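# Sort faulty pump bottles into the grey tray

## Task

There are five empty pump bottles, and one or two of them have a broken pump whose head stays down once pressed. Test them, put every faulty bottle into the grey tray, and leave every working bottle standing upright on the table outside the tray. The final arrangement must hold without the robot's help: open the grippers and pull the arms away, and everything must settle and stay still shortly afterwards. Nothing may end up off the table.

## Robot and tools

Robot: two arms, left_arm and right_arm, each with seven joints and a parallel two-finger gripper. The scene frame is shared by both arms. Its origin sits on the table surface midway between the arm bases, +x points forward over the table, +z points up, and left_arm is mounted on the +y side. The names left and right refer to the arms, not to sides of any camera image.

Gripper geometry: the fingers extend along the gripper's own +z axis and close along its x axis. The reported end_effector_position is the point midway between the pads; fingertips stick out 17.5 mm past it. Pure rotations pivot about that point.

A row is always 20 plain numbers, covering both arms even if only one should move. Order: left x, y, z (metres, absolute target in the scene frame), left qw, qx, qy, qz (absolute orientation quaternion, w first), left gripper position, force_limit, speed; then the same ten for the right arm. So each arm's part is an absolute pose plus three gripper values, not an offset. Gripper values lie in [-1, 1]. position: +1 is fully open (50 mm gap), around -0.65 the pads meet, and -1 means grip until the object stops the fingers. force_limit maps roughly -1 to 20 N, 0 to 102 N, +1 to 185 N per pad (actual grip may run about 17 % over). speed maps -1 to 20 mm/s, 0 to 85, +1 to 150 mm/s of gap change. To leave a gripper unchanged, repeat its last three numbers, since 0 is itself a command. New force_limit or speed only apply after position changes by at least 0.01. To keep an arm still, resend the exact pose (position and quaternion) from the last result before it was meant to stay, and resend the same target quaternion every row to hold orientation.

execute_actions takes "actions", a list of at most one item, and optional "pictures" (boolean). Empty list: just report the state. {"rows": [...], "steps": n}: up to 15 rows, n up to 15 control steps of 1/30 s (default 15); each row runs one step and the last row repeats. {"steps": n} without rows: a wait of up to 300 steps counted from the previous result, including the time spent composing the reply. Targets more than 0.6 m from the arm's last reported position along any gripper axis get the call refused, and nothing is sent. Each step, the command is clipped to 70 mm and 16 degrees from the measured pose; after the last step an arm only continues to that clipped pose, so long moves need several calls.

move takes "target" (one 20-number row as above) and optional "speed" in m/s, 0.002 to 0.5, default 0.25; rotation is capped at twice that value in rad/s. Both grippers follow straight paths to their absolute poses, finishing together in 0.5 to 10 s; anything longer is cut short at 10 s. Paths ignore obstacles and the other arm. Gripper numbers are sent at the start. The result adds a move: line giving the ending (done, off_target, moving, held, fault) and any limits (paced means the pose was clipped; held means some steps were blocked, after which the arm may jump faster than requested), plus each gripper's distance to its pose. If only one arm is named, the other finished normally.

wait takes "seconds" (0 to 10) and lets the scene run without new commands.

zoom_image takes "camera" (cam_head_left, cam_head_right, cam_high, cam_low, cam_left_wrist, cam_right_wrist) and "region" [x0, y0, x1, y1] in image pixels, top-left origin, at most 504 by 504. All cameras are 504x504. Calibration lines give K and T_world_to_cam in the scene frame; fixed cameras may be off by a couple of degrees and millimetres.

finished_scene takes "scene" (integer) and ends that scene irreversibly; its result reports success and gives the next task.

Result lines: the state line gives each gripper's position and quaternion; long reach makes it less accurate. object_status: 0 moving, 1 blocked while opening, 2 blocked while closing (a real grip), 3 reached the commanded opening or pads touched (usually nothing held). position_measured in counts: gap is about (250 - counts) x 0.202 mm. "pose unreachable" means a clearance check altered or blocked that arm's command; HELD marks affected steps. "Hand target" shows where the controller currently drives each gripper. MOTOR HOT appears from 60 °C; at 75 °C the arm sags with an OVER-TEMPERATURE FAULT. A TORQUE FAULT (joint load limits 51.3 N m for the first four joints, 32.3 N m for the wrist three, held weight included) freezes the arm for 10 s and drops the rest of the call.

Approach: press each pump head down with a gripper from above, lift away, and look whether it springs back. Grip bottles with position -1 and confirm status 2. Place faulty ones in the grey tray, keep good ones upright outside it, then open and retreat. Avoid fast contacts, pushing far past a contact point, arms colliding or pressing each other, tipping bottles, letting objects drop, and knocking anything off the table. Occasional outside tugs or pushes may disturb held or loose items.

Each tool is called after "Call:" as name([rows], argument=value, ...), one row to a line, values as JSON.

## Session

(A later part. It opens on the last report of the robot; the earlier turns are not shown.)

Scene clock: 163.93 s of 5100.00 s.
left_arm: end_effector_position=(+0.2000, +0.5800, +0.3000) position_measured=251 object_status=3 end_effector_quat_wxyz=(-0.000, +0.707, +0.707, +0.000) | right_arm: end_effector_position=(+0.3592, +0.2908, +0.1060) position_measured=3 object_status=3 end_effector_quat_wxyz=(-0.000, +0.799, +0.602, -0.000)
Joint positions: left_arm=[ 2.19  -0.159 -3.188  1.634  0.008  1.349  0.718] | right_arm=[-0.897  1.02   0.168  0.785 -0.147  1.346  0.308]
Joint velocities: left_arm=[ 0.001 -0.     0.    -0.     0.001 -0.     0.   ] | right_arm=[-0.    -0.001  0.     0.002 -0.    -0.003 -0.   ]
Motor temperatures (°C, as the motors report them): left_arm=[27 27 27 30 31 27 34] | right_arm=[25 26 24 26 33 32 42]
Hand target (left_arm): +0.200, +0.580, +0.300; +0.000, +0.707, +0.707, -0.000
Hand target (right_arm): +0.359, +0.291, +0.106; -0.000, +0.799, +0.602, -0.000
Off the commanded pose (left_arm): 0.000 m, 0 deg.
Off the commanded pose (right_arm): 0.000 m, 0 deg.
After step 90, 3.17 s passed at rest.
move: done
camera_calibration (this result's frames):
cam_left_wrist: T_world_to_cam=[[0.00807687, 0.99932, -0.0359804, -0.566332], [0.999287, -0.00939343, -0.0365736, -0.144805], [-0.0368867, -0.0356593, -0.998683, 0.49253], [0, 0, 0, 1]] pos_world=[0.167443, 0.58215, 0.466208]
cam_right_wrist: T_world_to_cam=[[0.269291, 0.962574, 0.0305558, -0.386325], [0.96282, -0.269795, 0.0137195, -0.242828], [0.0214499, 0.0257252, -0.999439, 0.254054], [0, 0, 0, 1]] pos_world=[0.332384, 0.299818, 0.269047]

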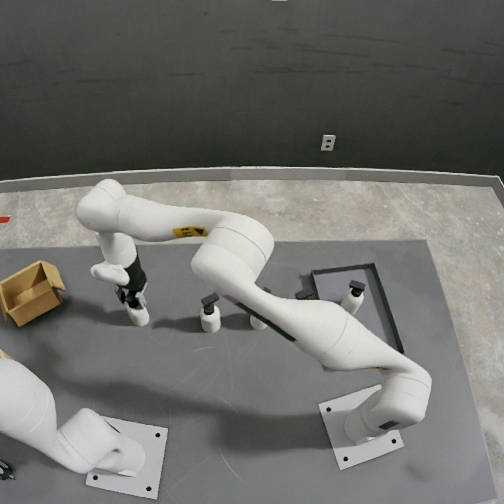

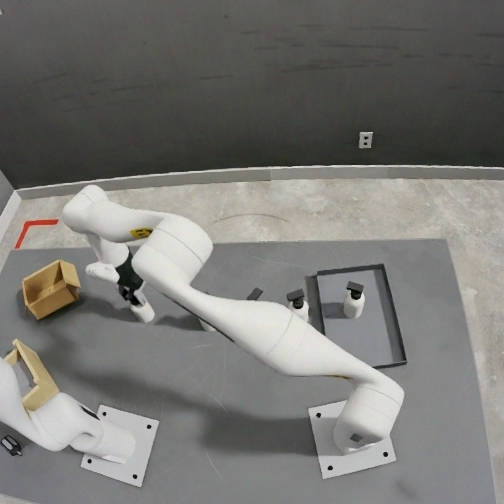

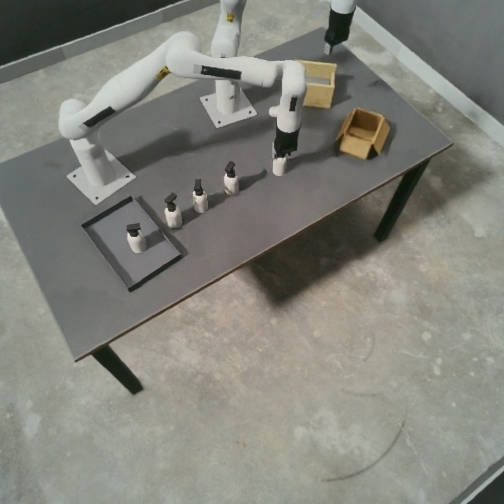

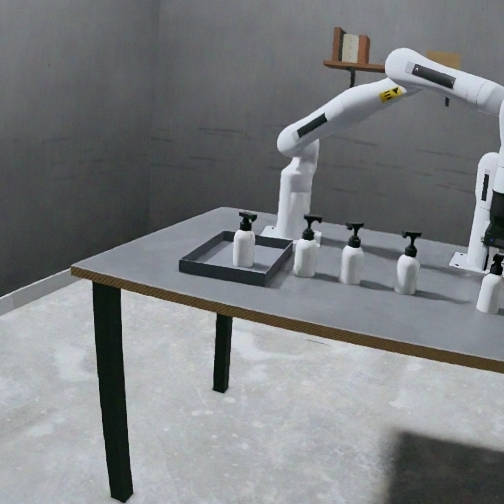

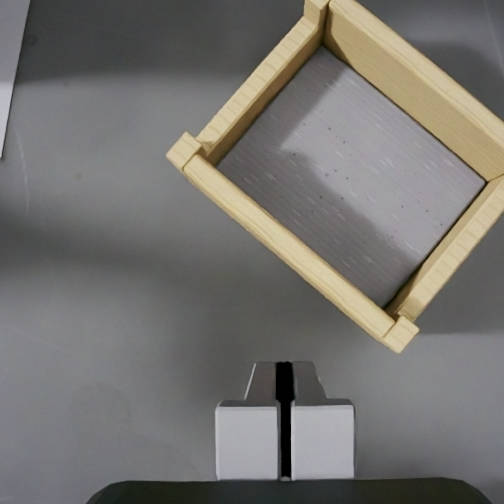

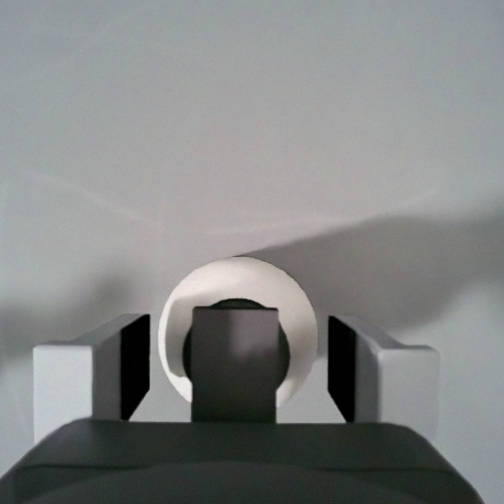

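Call:
move(target=[0.2,0.58,0.3,0,0.7071,0.7071,0,-1,-1,1, 0.359,0.2905,0.106,0,0.799,0.602,0,-1,0,0])

Call:
move(target=[0.2,0.58,0.3,0,0.7071,0.7071,0,-1,-1,1, 0.35,0.21,0.29,0,0.799,0.602,0,-1,0,0], speed=0.2)

Scene clock: 170.07 s of 5100.00 s.
left_arm: end_effector_position=(+0.2000, +0.5800, +0.3000) position_measured=251 object_status=3 end_effector_quat_wxyz=(-0.000, +0.707, +0.707, +0.000) | right_arm: end_effector_position=(+0.3590, +0.2905, +0.1060) position_measured=123 object_status=2 end_effector_quat_wxyz=(-0.000, +0.799, +0.602, +0.000)
Joint positions: left_arm=[ 2.19  -0.159 -3.188  1.634  0.008  1.349  0.718] | right_arm=[-0.897  1.018  0.168  0.787 -0.147  1.345  0.308]
Joint velocities: left_arm=[-0.    -0.     0.001 -0.     0.    -0.    -0.001] | right_arm=[-0.     0.001  0.001 -0.001  0.    -0.     0.   ]
Motor temperatures (°C, as the motors report them): left_arm=[27 27 27 30 31 27 34] | right_arm=[25 26 24 26 33 32 42]
Hand target (left_arm): +0.200, +0.580, +0.300; +0.000, +0.707, +0.707, -0.000
Hand target (right_arm): +0.359, +0.291, +0.106; -0.000, +0.799, +0.602, -0.000
Off the commanded pose (left_arm): 0.000 m, 0 deg.
Off the commanded pose (right_arm): 0.000 m, 0 deg.
After step 90, 2.43 s passed at rest.
move: done
camera_calibration (this result's frames):
cam_left_wrist: T_world_to_cam=[[0.00807707, 0.99932, -0.0359805, -0.566332], [0.999287, -0.00939364, -0.0365736, -0.144804], [-0.0368867, -0.0356594, -0.998683, 0.49253], [0, 0, 0, 1]] pos_world=[0.167443, 0.58215, 0.466208]
cam_right_wrist: T_world_to_cam=[[0.269723, 0.962447, 0.0307303, -0.386189], [0.962695, -0.270234, 0.0138321, -0.242566], [0.021617, 0.0258531, -0.999432, 0.253955], [0, 0, 0, 1]] pos_world=[0.332191, 0.299571, 0.269033]

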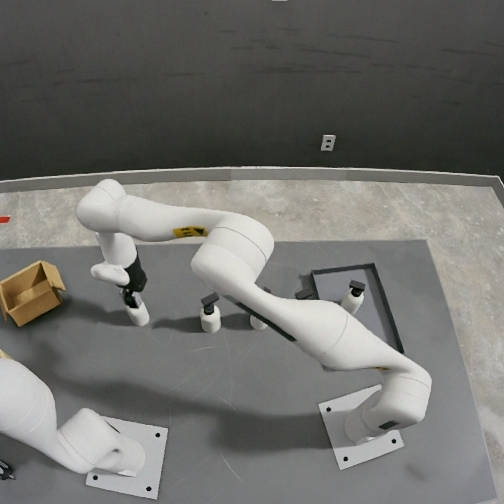

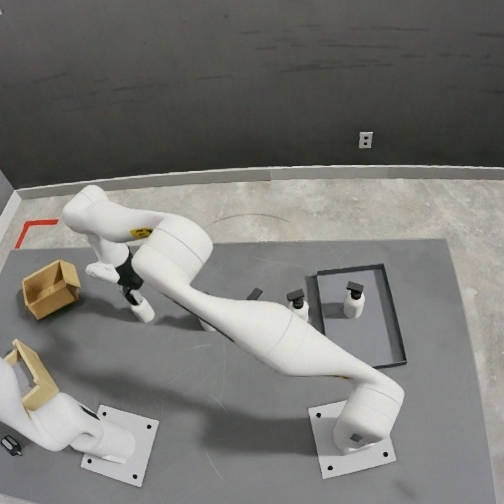

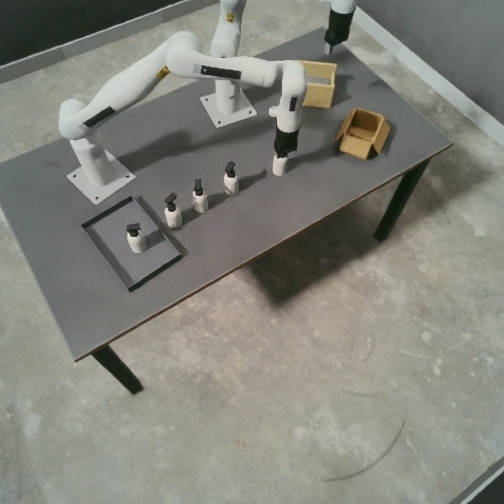

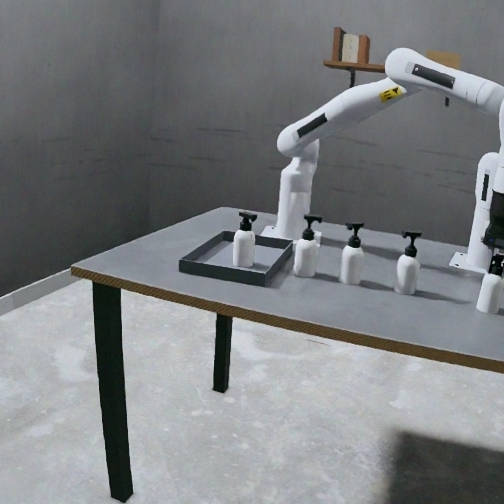

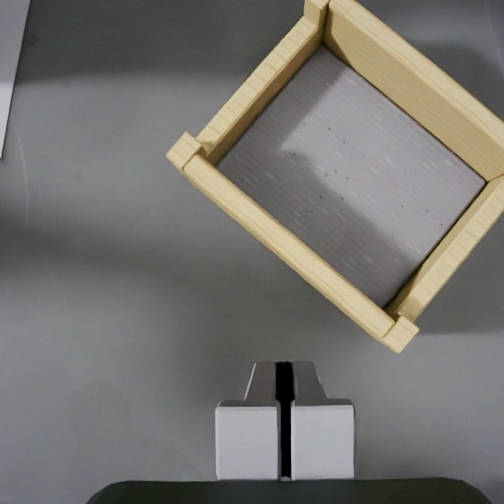

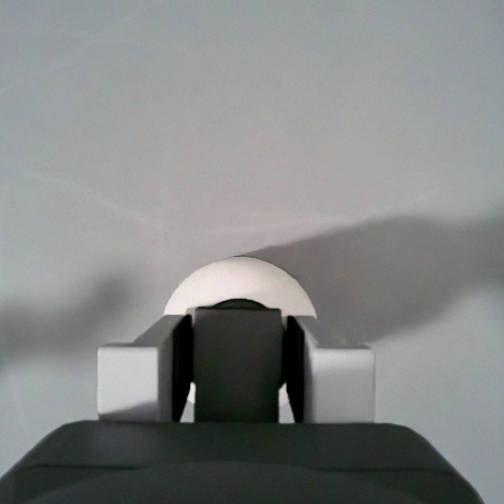

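Scene clock: 171.53 s of 5100.00 s.
left_arm: end_effector_position=(+0.2000, +0.5800, +0.3000) position_measured=251 object_status=3 end_effector_quat_wxyz=(-0.000, +0.707, +0.707, +0.000) | right_arm: end_effector_position=(+0.3499, +0.2094, +0.2898) position_measured=123 object_status=2 end_effector_quat_wxyz=(+0.000, +0.799, +0.601, -0.000)
Joint positions: left_arm=[ 2.19  -0.159 -3.188  1.634  0.008  1.349  0.718] | right_arm=[-0.857  0.724  0.19   0.795 -0.125  1.632  0.36 ]
Joint velocities: left_arm=[-0.    -0.     0.001  0.     0.001  0.    -0.   ] | right_arm=[ 0.001 -0.002  0.    -0.    -0.001  0.002  0.   ]
Motor temperatures (°C, as the motors report them): left_arm=[27 27 27 30 31 27 34] | right_arm=[25 27 24 26 33 32 42]
Hand target (left_arm): +0.200, +0.580, +0.300; +0.000, +0.707, +0.707, -0.000
Hand target (right_arm): +0.350, +0.209, +0.290; +0.000, +0.799, +0.601, -0.000
Off the commanded pose (left_arm): 0.000 m, 0 deg.
Off the commanded pose (right_arm): 0.001 m, 0 deg.
move: done
camera_calibration (this result's frames):
cam_left_wrist: T_world_to_cam=[[0.0080769, 0.99932, -0.0359804, -0.566332], [0.999287, -0.00939346, -0.0365736, -0.144804], [-0.0368867, -0.0356593, -0.998683, 0.49253], [0, 0, 0, 1]] pos_world=[0.167443, 0.58215, 0.466208]
cam_right_wrist: T_world_to_cam=[[0.270574, 0.962219, 0.0304035, -0.311473], [0.962457, -0.27108, 0.013883, -0.258024], [0.0216003, 0.0255056, -0.999441, 0.440011], [0, 0, 0, 1]] pos_world=[0.323109, 0.218538, 0.452817]

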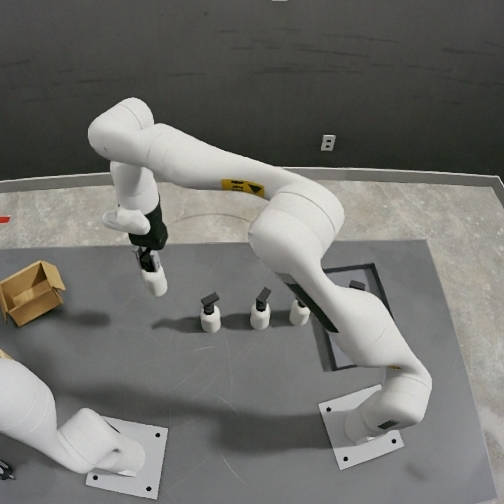

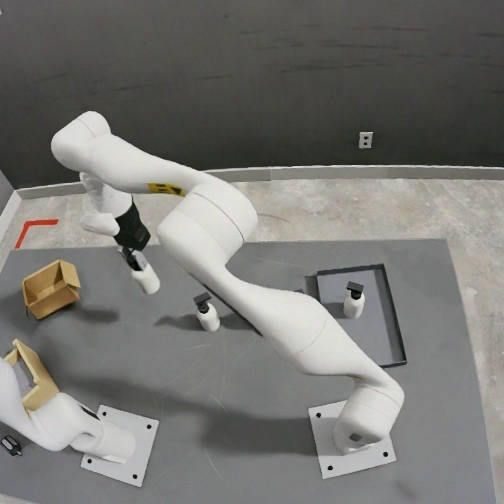

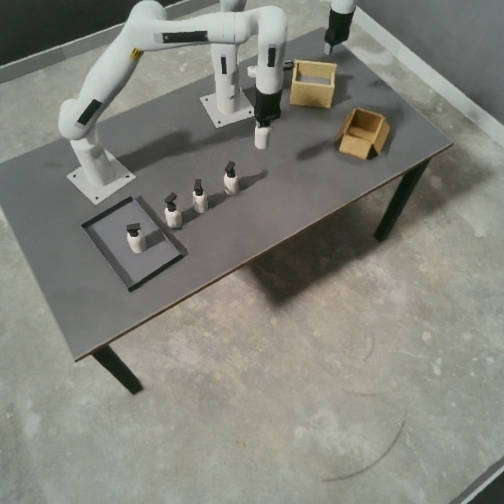

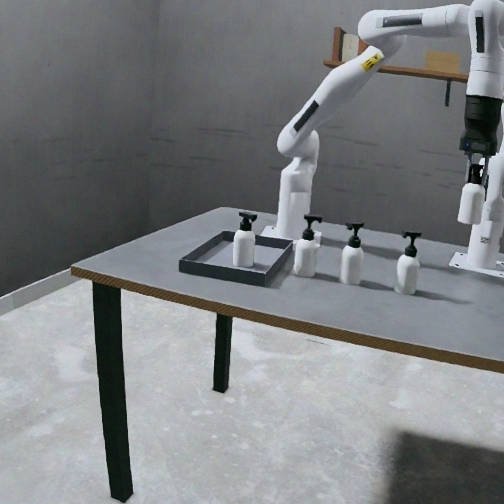

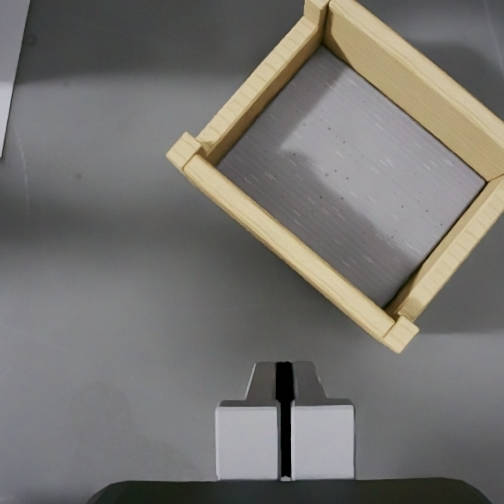

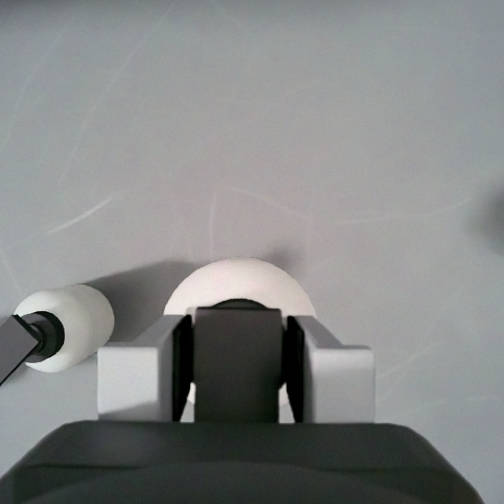

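Call:
move(target=[0.2,0.58,0.3,0,0.7071,0.7071,0,-1,-1,1, 0.27,-0.30,0.30,0,0.799,0.602,0,-1,0,0])

Call:
move(target=[0.2,0.58,0.3,0,0.7071,0.7071,0,-1,-1,1, 0.27,-0.30,0.128,0,0.799,0.602,0,-1,0,0], speed=0.15)

Scene clock: 179.83 s of 5100.00 s.
left_arm: end_effector_position=(+0.2000, +0.5800, +0.3000) position_measured=251 object_status=3 end_effector_quat_wxyz=(-0.000, +0.707, +0.707, +0.000) | right_arm: end_effector_position=(+0.2713, -0.3011, +0.2992) position_measured=123 object_status=2 end_effector_quat_wxyz=(+0.001, +0.799, +0.602, -0.001)
Joint positions: left_arm=[ 2.19  -0.159 -3.188  1.634  0.008  1.349  0.718] | right_arm=[-0.42  -0.143  0.553  1.918  0.079  1.346  1.193]
Joint velocities: left_arm=[-0.    -0.     0.001 -0.     0.     0.001 -0.   ] | right_arm=[ 0.002  0.     0.004 -0.    -0.001  0.001  0.003]
Motor temperatures (°C, as the motors report them): left_arm=[27 27 27 30 31 27 34] | right_arm=[25 27 24 26 33 32 42]
Hand target (left_arm): +0.200, +0.580, +0.300; +0.000, +0.707, +0.707, -0.000
Hand target (right_arm): +0.271, -0.301, +0.299; +0.001, +0.799, +0.602, -0.001
Off the commanded pose (left_arm): 0.000 m, 0 deg.
Off the commanded pose (right_arm): 0.002 m, 0 deg.
After step 90, 2.73 s passed at rest.
move: done
camera_calibration (this result's frames):
cam_left_wrist: T_world_to_cam=[[0.00807713, 0.99932, -0.0359804, -0.566332], [0.999287, -0.00939369, -0.0365735, -0.144804], [-0.0368866, -0.0356594, -0.998683, 0.49253], [0, 0, 0, 1]] pos_world=[0.167443, 0.58215, 0.466208]
cam_right_wrist: T_world_to_cam=[[0.269851, 0.962499, 0.0278538, 0.201819], [0.962675, -0.270302, 0.0138794, -0.320684], [0.0208879, 0.0230688, -0.999516, 0.463566], [0, 0, 0, 1]] pos_world=[0.24457, -0.291626, 0.462171]

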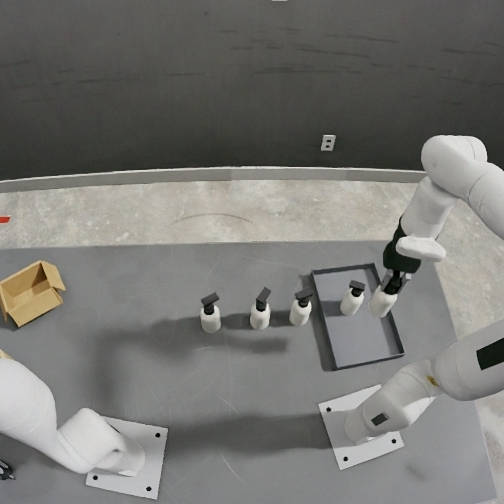

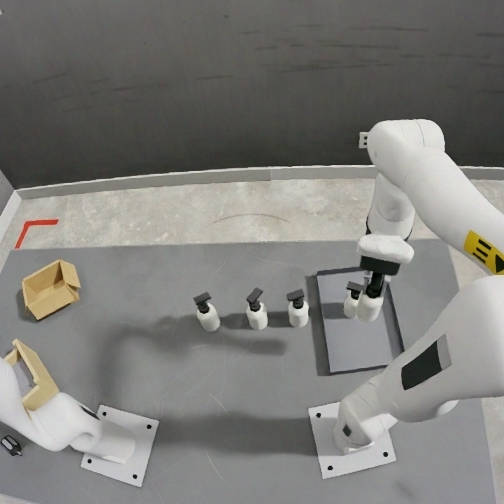

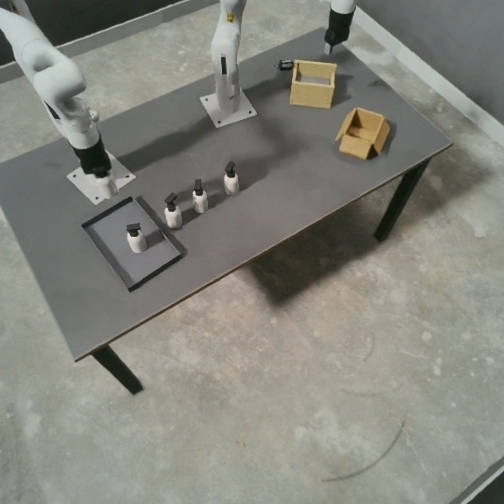

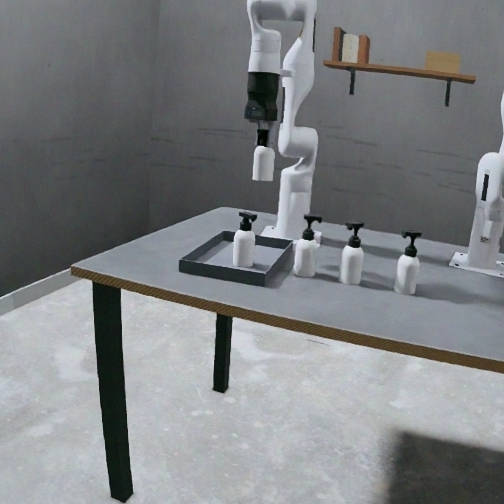

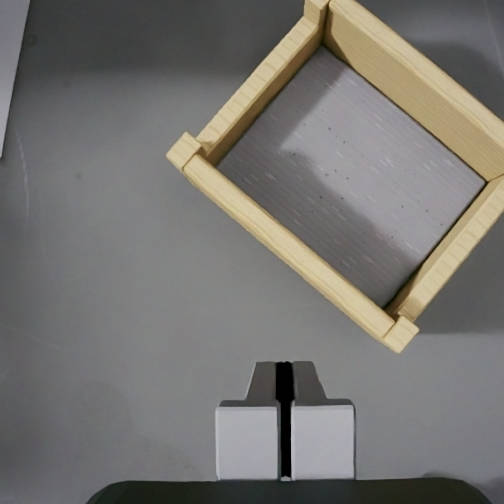

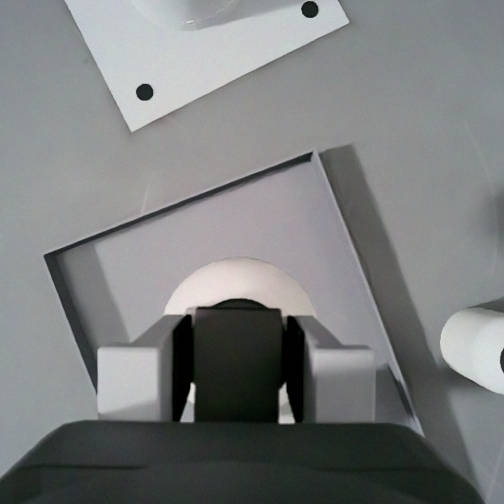

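Scene clock: 181.50 s of 5100.00 s.
left_arm: end_effector_position=(+0.2000, +0.5800, +0.3000) position_measured=251 object_status=3 end_effector_quat_wxyz=(-0.000, +0.707, +0.707, +0.000) | right_arm: end_effector_position=(+0.2708, -0.2995, +0.1280) position_measured=123 object_status=2 end_effector_quat_wxyz=(+0.000, +0.798, +0.603, +0.000)
Joint positions: left_arm=[ 2.19  -0.159 -3.188  1.634  0.008  1.349  0.718] | right_arm=[-0.326  0.172  0.624  2.314 -0.157  0.693  1.497]
Joint velocities: left_arm=[ 0.002 -0.     0.    -0.    -0.001  0.001  0.   ] | right_arm=[ 0.006  0.01   0.003  0.    -0.006 -0.001  0.007]
Motor temperatures (°C, as the motors report them): left_arm=[27 27 27 30 31 27 34] | right_arm=[25 27 24 26 33 32 42]
Hand target (left_arm): +0.200, +0.580, +0.300; +0.000, +0.707, +0.707, -0.000
Hand target (right_arm): +0.271, -0.300, +0.128; +0.000, +0.798, +0.602, -0.000
Off the commanded pose (left_arm): 0.000 m, 0 deg.
Off the commanded pose (right_arm): 0.001 m, 0 deg.
move: done
camera_calibration (this result's frames):
cam_left_wrist: T_world_to_cam=[[0.00807711, 0.99932, -0.0359804, -0.566332], [0.999287, -0.00939366, -0.0365735, -0.144804], [-0.0368866, -0.0356593, -0.998683, 0.49253], [0, 0, 0, 1]] pos_world=[0.167443, 0.58215, 0.466208]
cam_right_wrist: T_world_to_cam=[[0.267519, 0.963058, 0.0308604, 0.205625], [0.963298, -0.268047, 0.0143999, -0.316947], [0.02214, 0.0258755, -0.99942, 0.292918], [0, 0, 0, 1]] pos_world=[0.24382, -0.290565, 0.290967]

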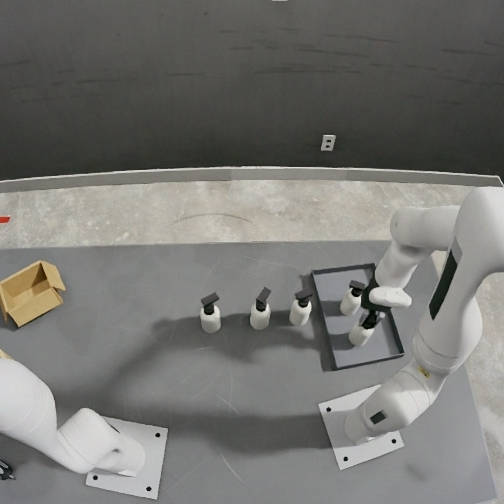

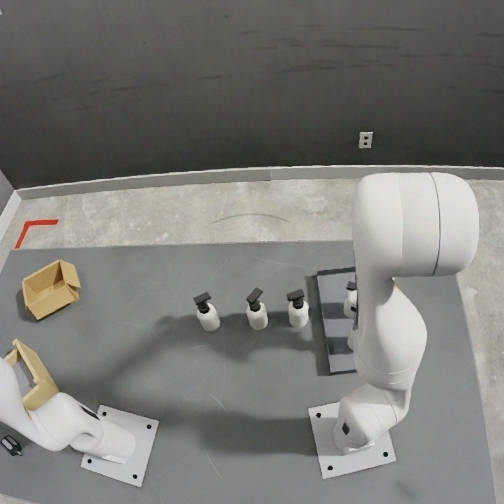

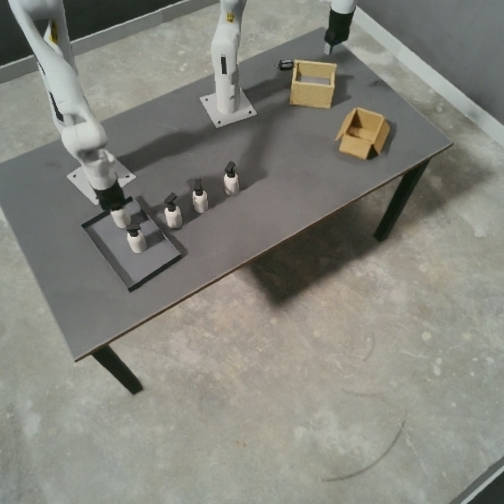

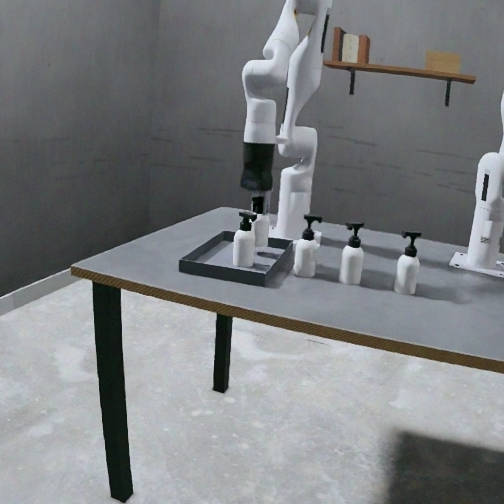

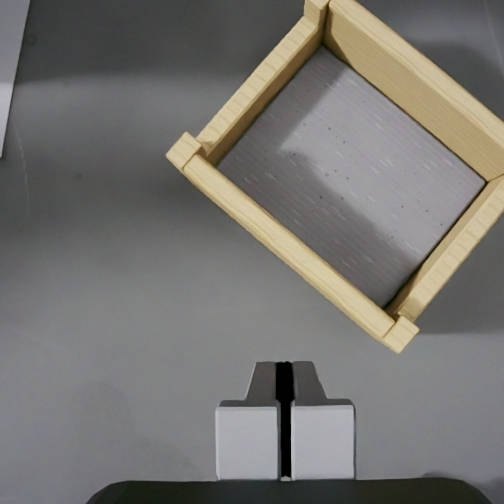

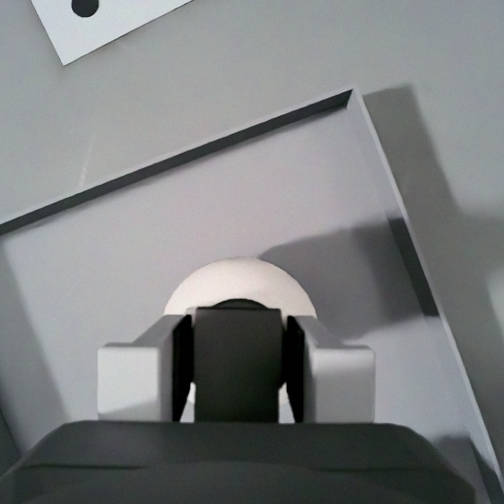

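Call:
move(target=[0.2,0.58,0.3,0,0.7071,0.7071,0,-1,-1,1, 0.27,-0.30,0.110,0,0.799,0.602,0,-1,0,0], speed=0.05)

Call:
move(target=[0.2,0.58,0.3,0,0.7071,0.7071,0,-1,-1,1, 0.27,-0.30,0.110,0,0.799,0.602,0,1,0,1])

Call:
move(target=[0.2,0.58,0.3,0,0.7071,0.7071,0,-1,-1,1, 0.27,-0.30,0.27,0,0.799,0.602,0,1,0,1])

Scene clock: 187.93 s of 5100.00 s.
left_arm: end_effector_position=(+0.2000, +0.5800, +0.3000) position_measured=251 object_status=3 end_effector_quat_wxyz=(-0.000, +0.707, +0.707, +0.000) | right_arm: end_effector_position=(+0.2702, -0.2998, +0.1101) position_measured=123 object_status=2 end_effector_quat_wxyz=(+0.000, +0.798, +0.602, +0.000)
Joint positions: left_arm=[ 2.19  -0.159 -3.188  1.634  0.008  1.349  0.718] | right_arm=[-0.289  0.224  0.601  2.345 -0.218  0.621  1.562]
Joint velocities: left_arm=[ 0.001  0.    -0.    -0.     0.001  0.002  0.   ] | right_arm=[ 0.005  0.005  0.     0.001 -0.003 -0.004  0.006]
Motor temperatures (°C, as the motors report them): left_arm=[27 27 27 31 31 27 34] | right_arm=[25 26 24 26 33 32 42]
Hand target (left_arm): +0.200, +0.580, +0.300; +0.000, +0.707, +0.707, -0.000
Hand target (right_arm): +0.270, -0.300, +0.110; +0.000, +0.799, +0.602, -0.000
Off the commanded pose (left_arm): 0.000 m, 0 deg.
Off the commanded pose (right_arm): 0.000 m, 0 deg.
After step 90, 2.67 s passed at rest.
move: done
camera_calibration (this result's frames):
cam_left_wrist: T_world_to_cam=[[0.00807703, 0.99932, -0.0359804, -0.566332], [0.999287, -0.00939359, -0.0365734, -0.144804], [-0.0368865, -0.0356593, -0.998683, 0.49253], [0, 0, 0, 1]] pos_world=[0.167443, 0.58215, 0.466208]
cam_right_wrist: T_world_to_cam=[[0.269027, 0.962636, 0.030938, 0.20604], [0.962881, -0.269553, 0.0142247, -0.316502], [0.0220326, 0.0259628, -0.99942, 0.275158], [0, 0, 0, 1]] pos_world=[0.243261, -0.290799, 0.273126]

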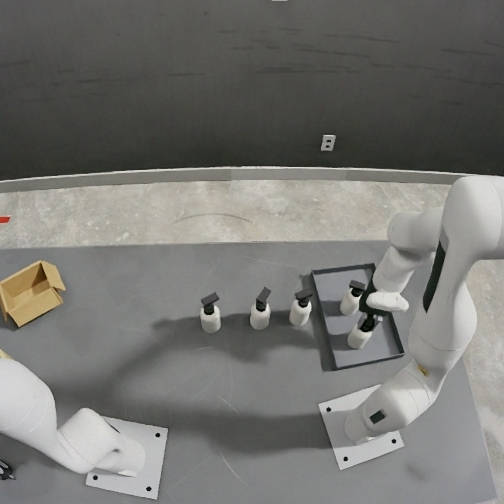

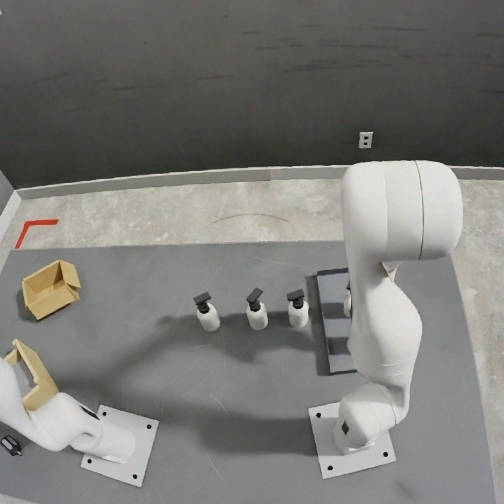

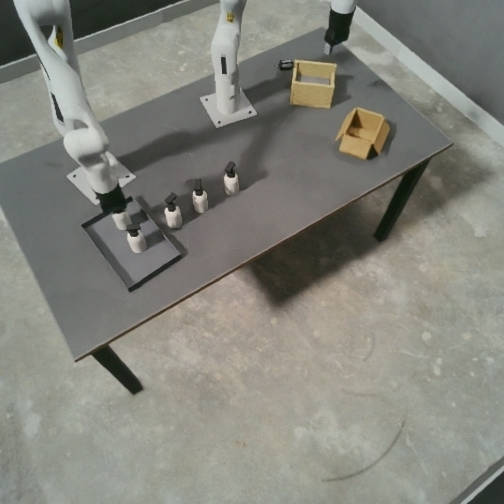

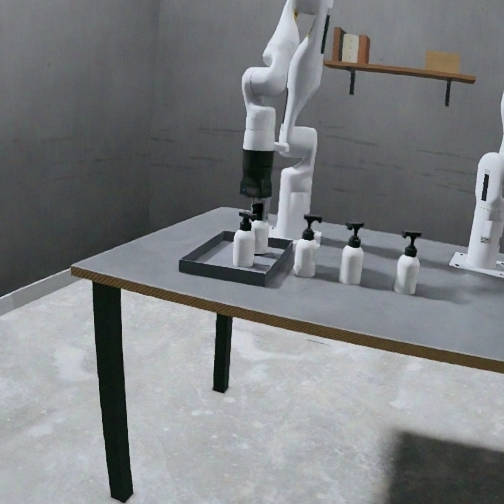

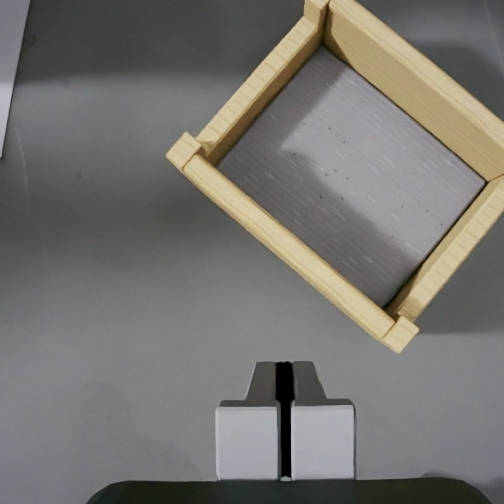

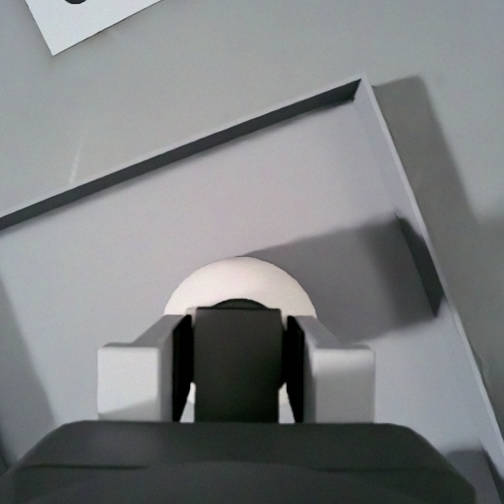

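Scene clock: 188.63 s of 5100.00 s.
left_arm: end_effector_position=(+0.2000, +0.5800, +0.3000) position_measured=251 object_status=3 end_effector_quat_wxyz=(-0.000, +0.707, +0.707, +0.000) | right_arm: end_effector_position=(+0.2700, -0.3000, +0.1100) position_measured=3 object_status=3 end_effector_quat_wxyz=(+0.000, +0.799, +0.602, +0.000)
Joint positions: left_arm=[ 2.19  -0.159 -3.188  1.634  0.008  1.349  0.718] | right_arm=[-0.288  0.225  0.601  2.345 -0.218  0.621  1.562]
Joint velocities: left_arm=[-0.001  0.001 -0.001  0.001  0.    -0.     0.   ] | right_arm=[-0.    -0.    -0.    -0.001 -0.     0.001  0.   ]
Motor temperatures (°C, as the motors report them): left_arm=[27 27 27 31 31 27 34] | right_arm=[25 26 24 26 33 32 42]
Hand target (left_arm): +0.200, +0.580, +0.300; +0.000, +0.707, +0.707, -0.000
Hand target (right_arm): +0.270, -0.300, +0.110; +0.000, +0.799, +0.602, -0.000
Off the commanded pose (left_arm): 0.000 m, 0 deg.
Off the commanded pose (right_arm): 0.000 m, 0 deg.
move: done
camera_calibration (this result's frames):
cam_left_wrist: T_world_to_cam=[[0.00807707, 0.99932, -0.0359804, -0.566332], [0.999287, -0.00939363, -0.0365736, -0.144804], [-0.0368867, -0.0356593, -0.998683, 0.49253], [0, 0, 0, 1]] pos_world=[0.167443, 0.58215, 0.466208]
cam_right_wrist: T_world_to_cam=[[0.269715, 0.962453, 0.0306374, 0.206066], [0.962698, -0.270224, 0.0138223, -0.316504], [0.0215823, 0.0257665, -0.999435, 0.275107], [0, 0, 0, 1]] pos_world=[0.243181, -0.290944, 0.273013]

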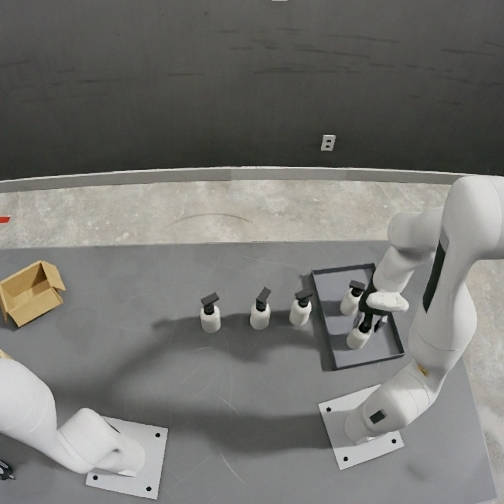

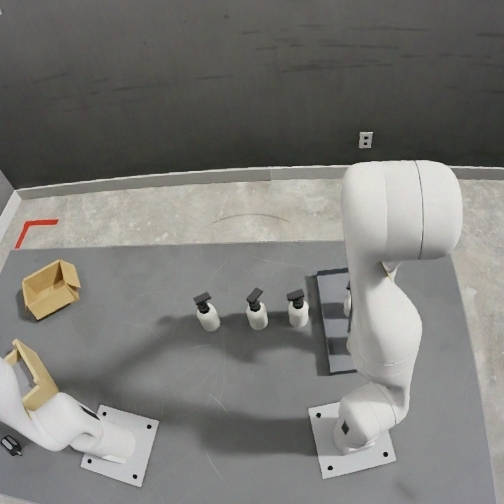

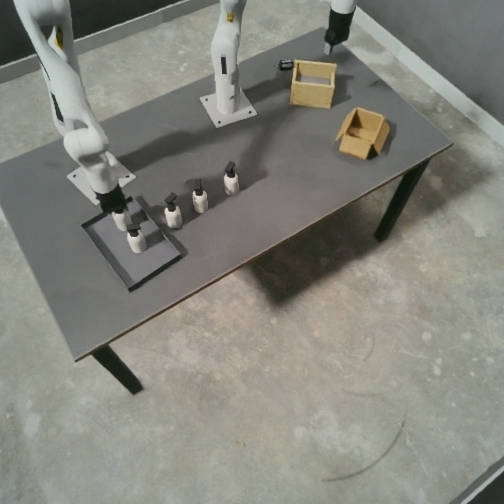

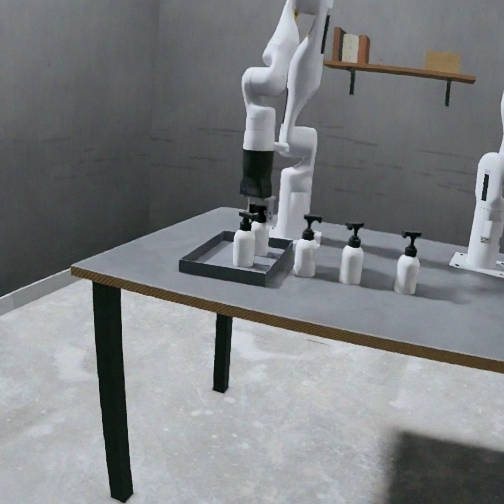

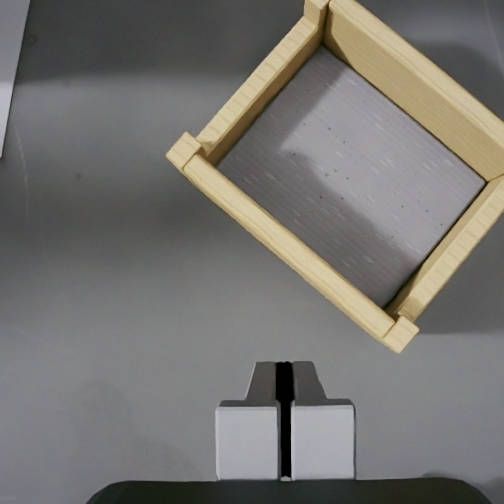

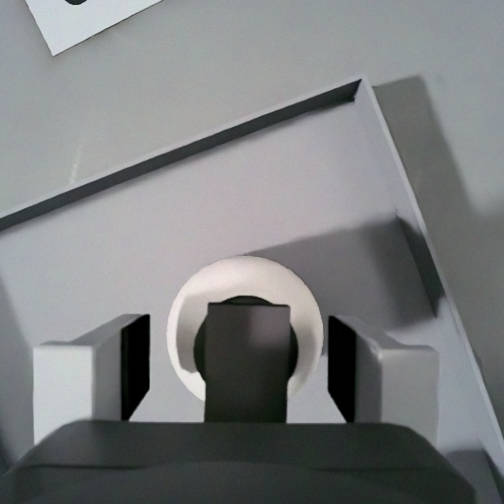

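Scene clock: 189.87 s of 5100.00 s.
left_arm: end_effector_position=(+0.2000, +0.5800, +0.3000) position_measured=251 object_status=3 end_effector_quat_wxyz=(-0.000, +0.707, +0.707, +0.000) | right_arm: end_effector_position=(+0.2694, -0.3003, +0.2701) position_measured=3 object_status=3 end_effector_quat_wxyz=(-0.000, +0.799, +0.601, -0.000)
Joint positions: left_arm=[ 2.19  -0.159 -3.188  1.634  0.008  1.349  0.718] | right_arm=[-0.423 -0.124  0.572  2.001  0.071  1.246  1.204]
Joint velocities: left_arm=[-0.001 -0.     0.     0.     0.002 -0.001 -0.   ] | right_arm=[-0.001 -0.003 -0.002 -0.002  0.     0.002 -0.002]
Motor temperatures (°C, as the motors report them): left_arm=[27 27 27 31 31 27 34] | right_arm=[25 26 24 26 33 32 42]
Hand target (left_arm): +0.200, +0.580, +0.300; +0.000, +0.707, +0.707, -0.000
Hand target (right_arm): +0.269, -0.300, +0.270; -0.000, +0.799, +0.601, +0.000
Off the commanded pose (left_arm): 0.000 m, 0 deg.
Off the commanded pose (right_arm): 0.001 m, 0 deg.
move: done
camera_calibration (this result's frames):
cam_left_wrist: T_world_to_cam=[[0.00807663, 0.99932, -0.0359804, -0.566332], [0.999287, -0.00939319, -0.0365735, -0.144805], [-0.0368866, -0.0356593, -0.998683, 0.49253], [0, 0, 0, 1]] pos_world=[0.167443, 0.58215, 0.466208]
cam_right_wrist: T_world_to_cam=[[0.271387, 0.961984, 0.0305797, 0.200995], [0.962233, -0.271889, 0.0135606, -0.318505], [0.0213594, 0.0257447, -0.99944, 0.435222], [0, 0, 0, 1]] pos_world=[0.242632, -0.291156, 0.433151]

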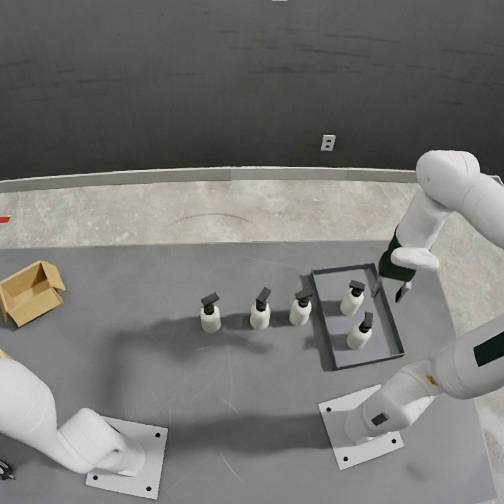

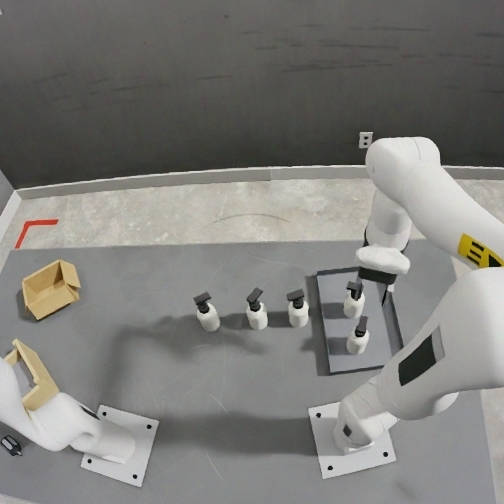

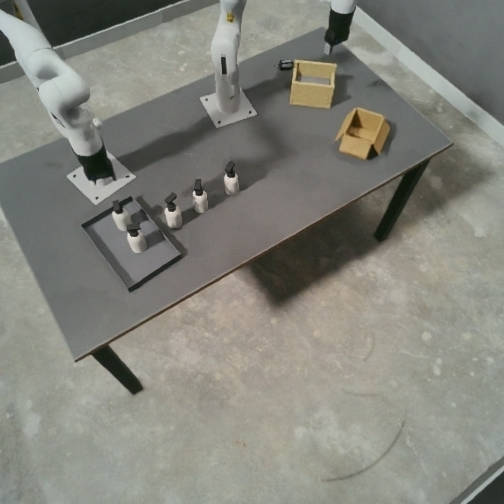

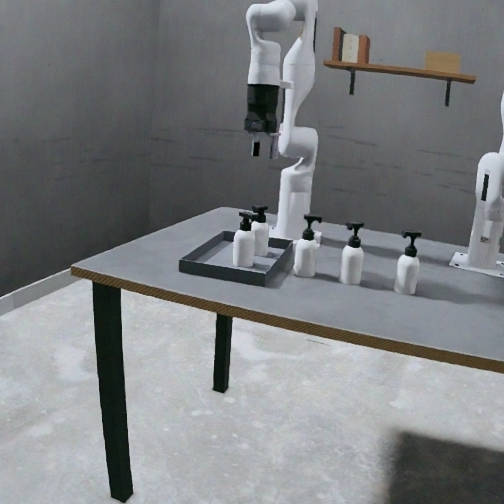

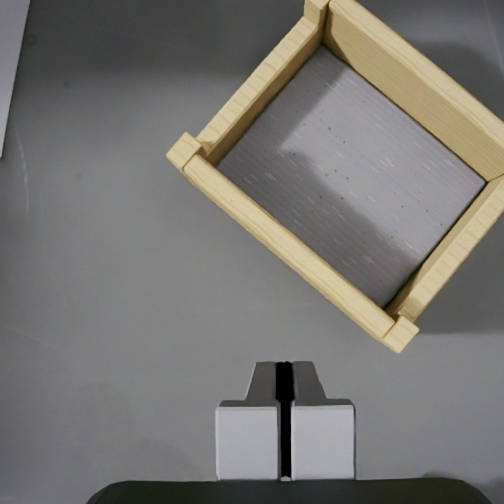

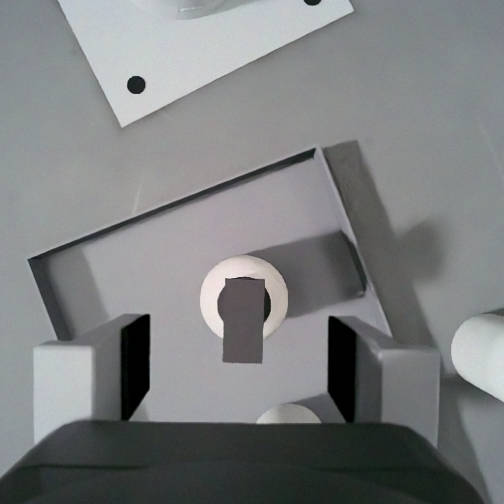

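Call:
finished_scene(scene=2)

The scene is finished: the task was done.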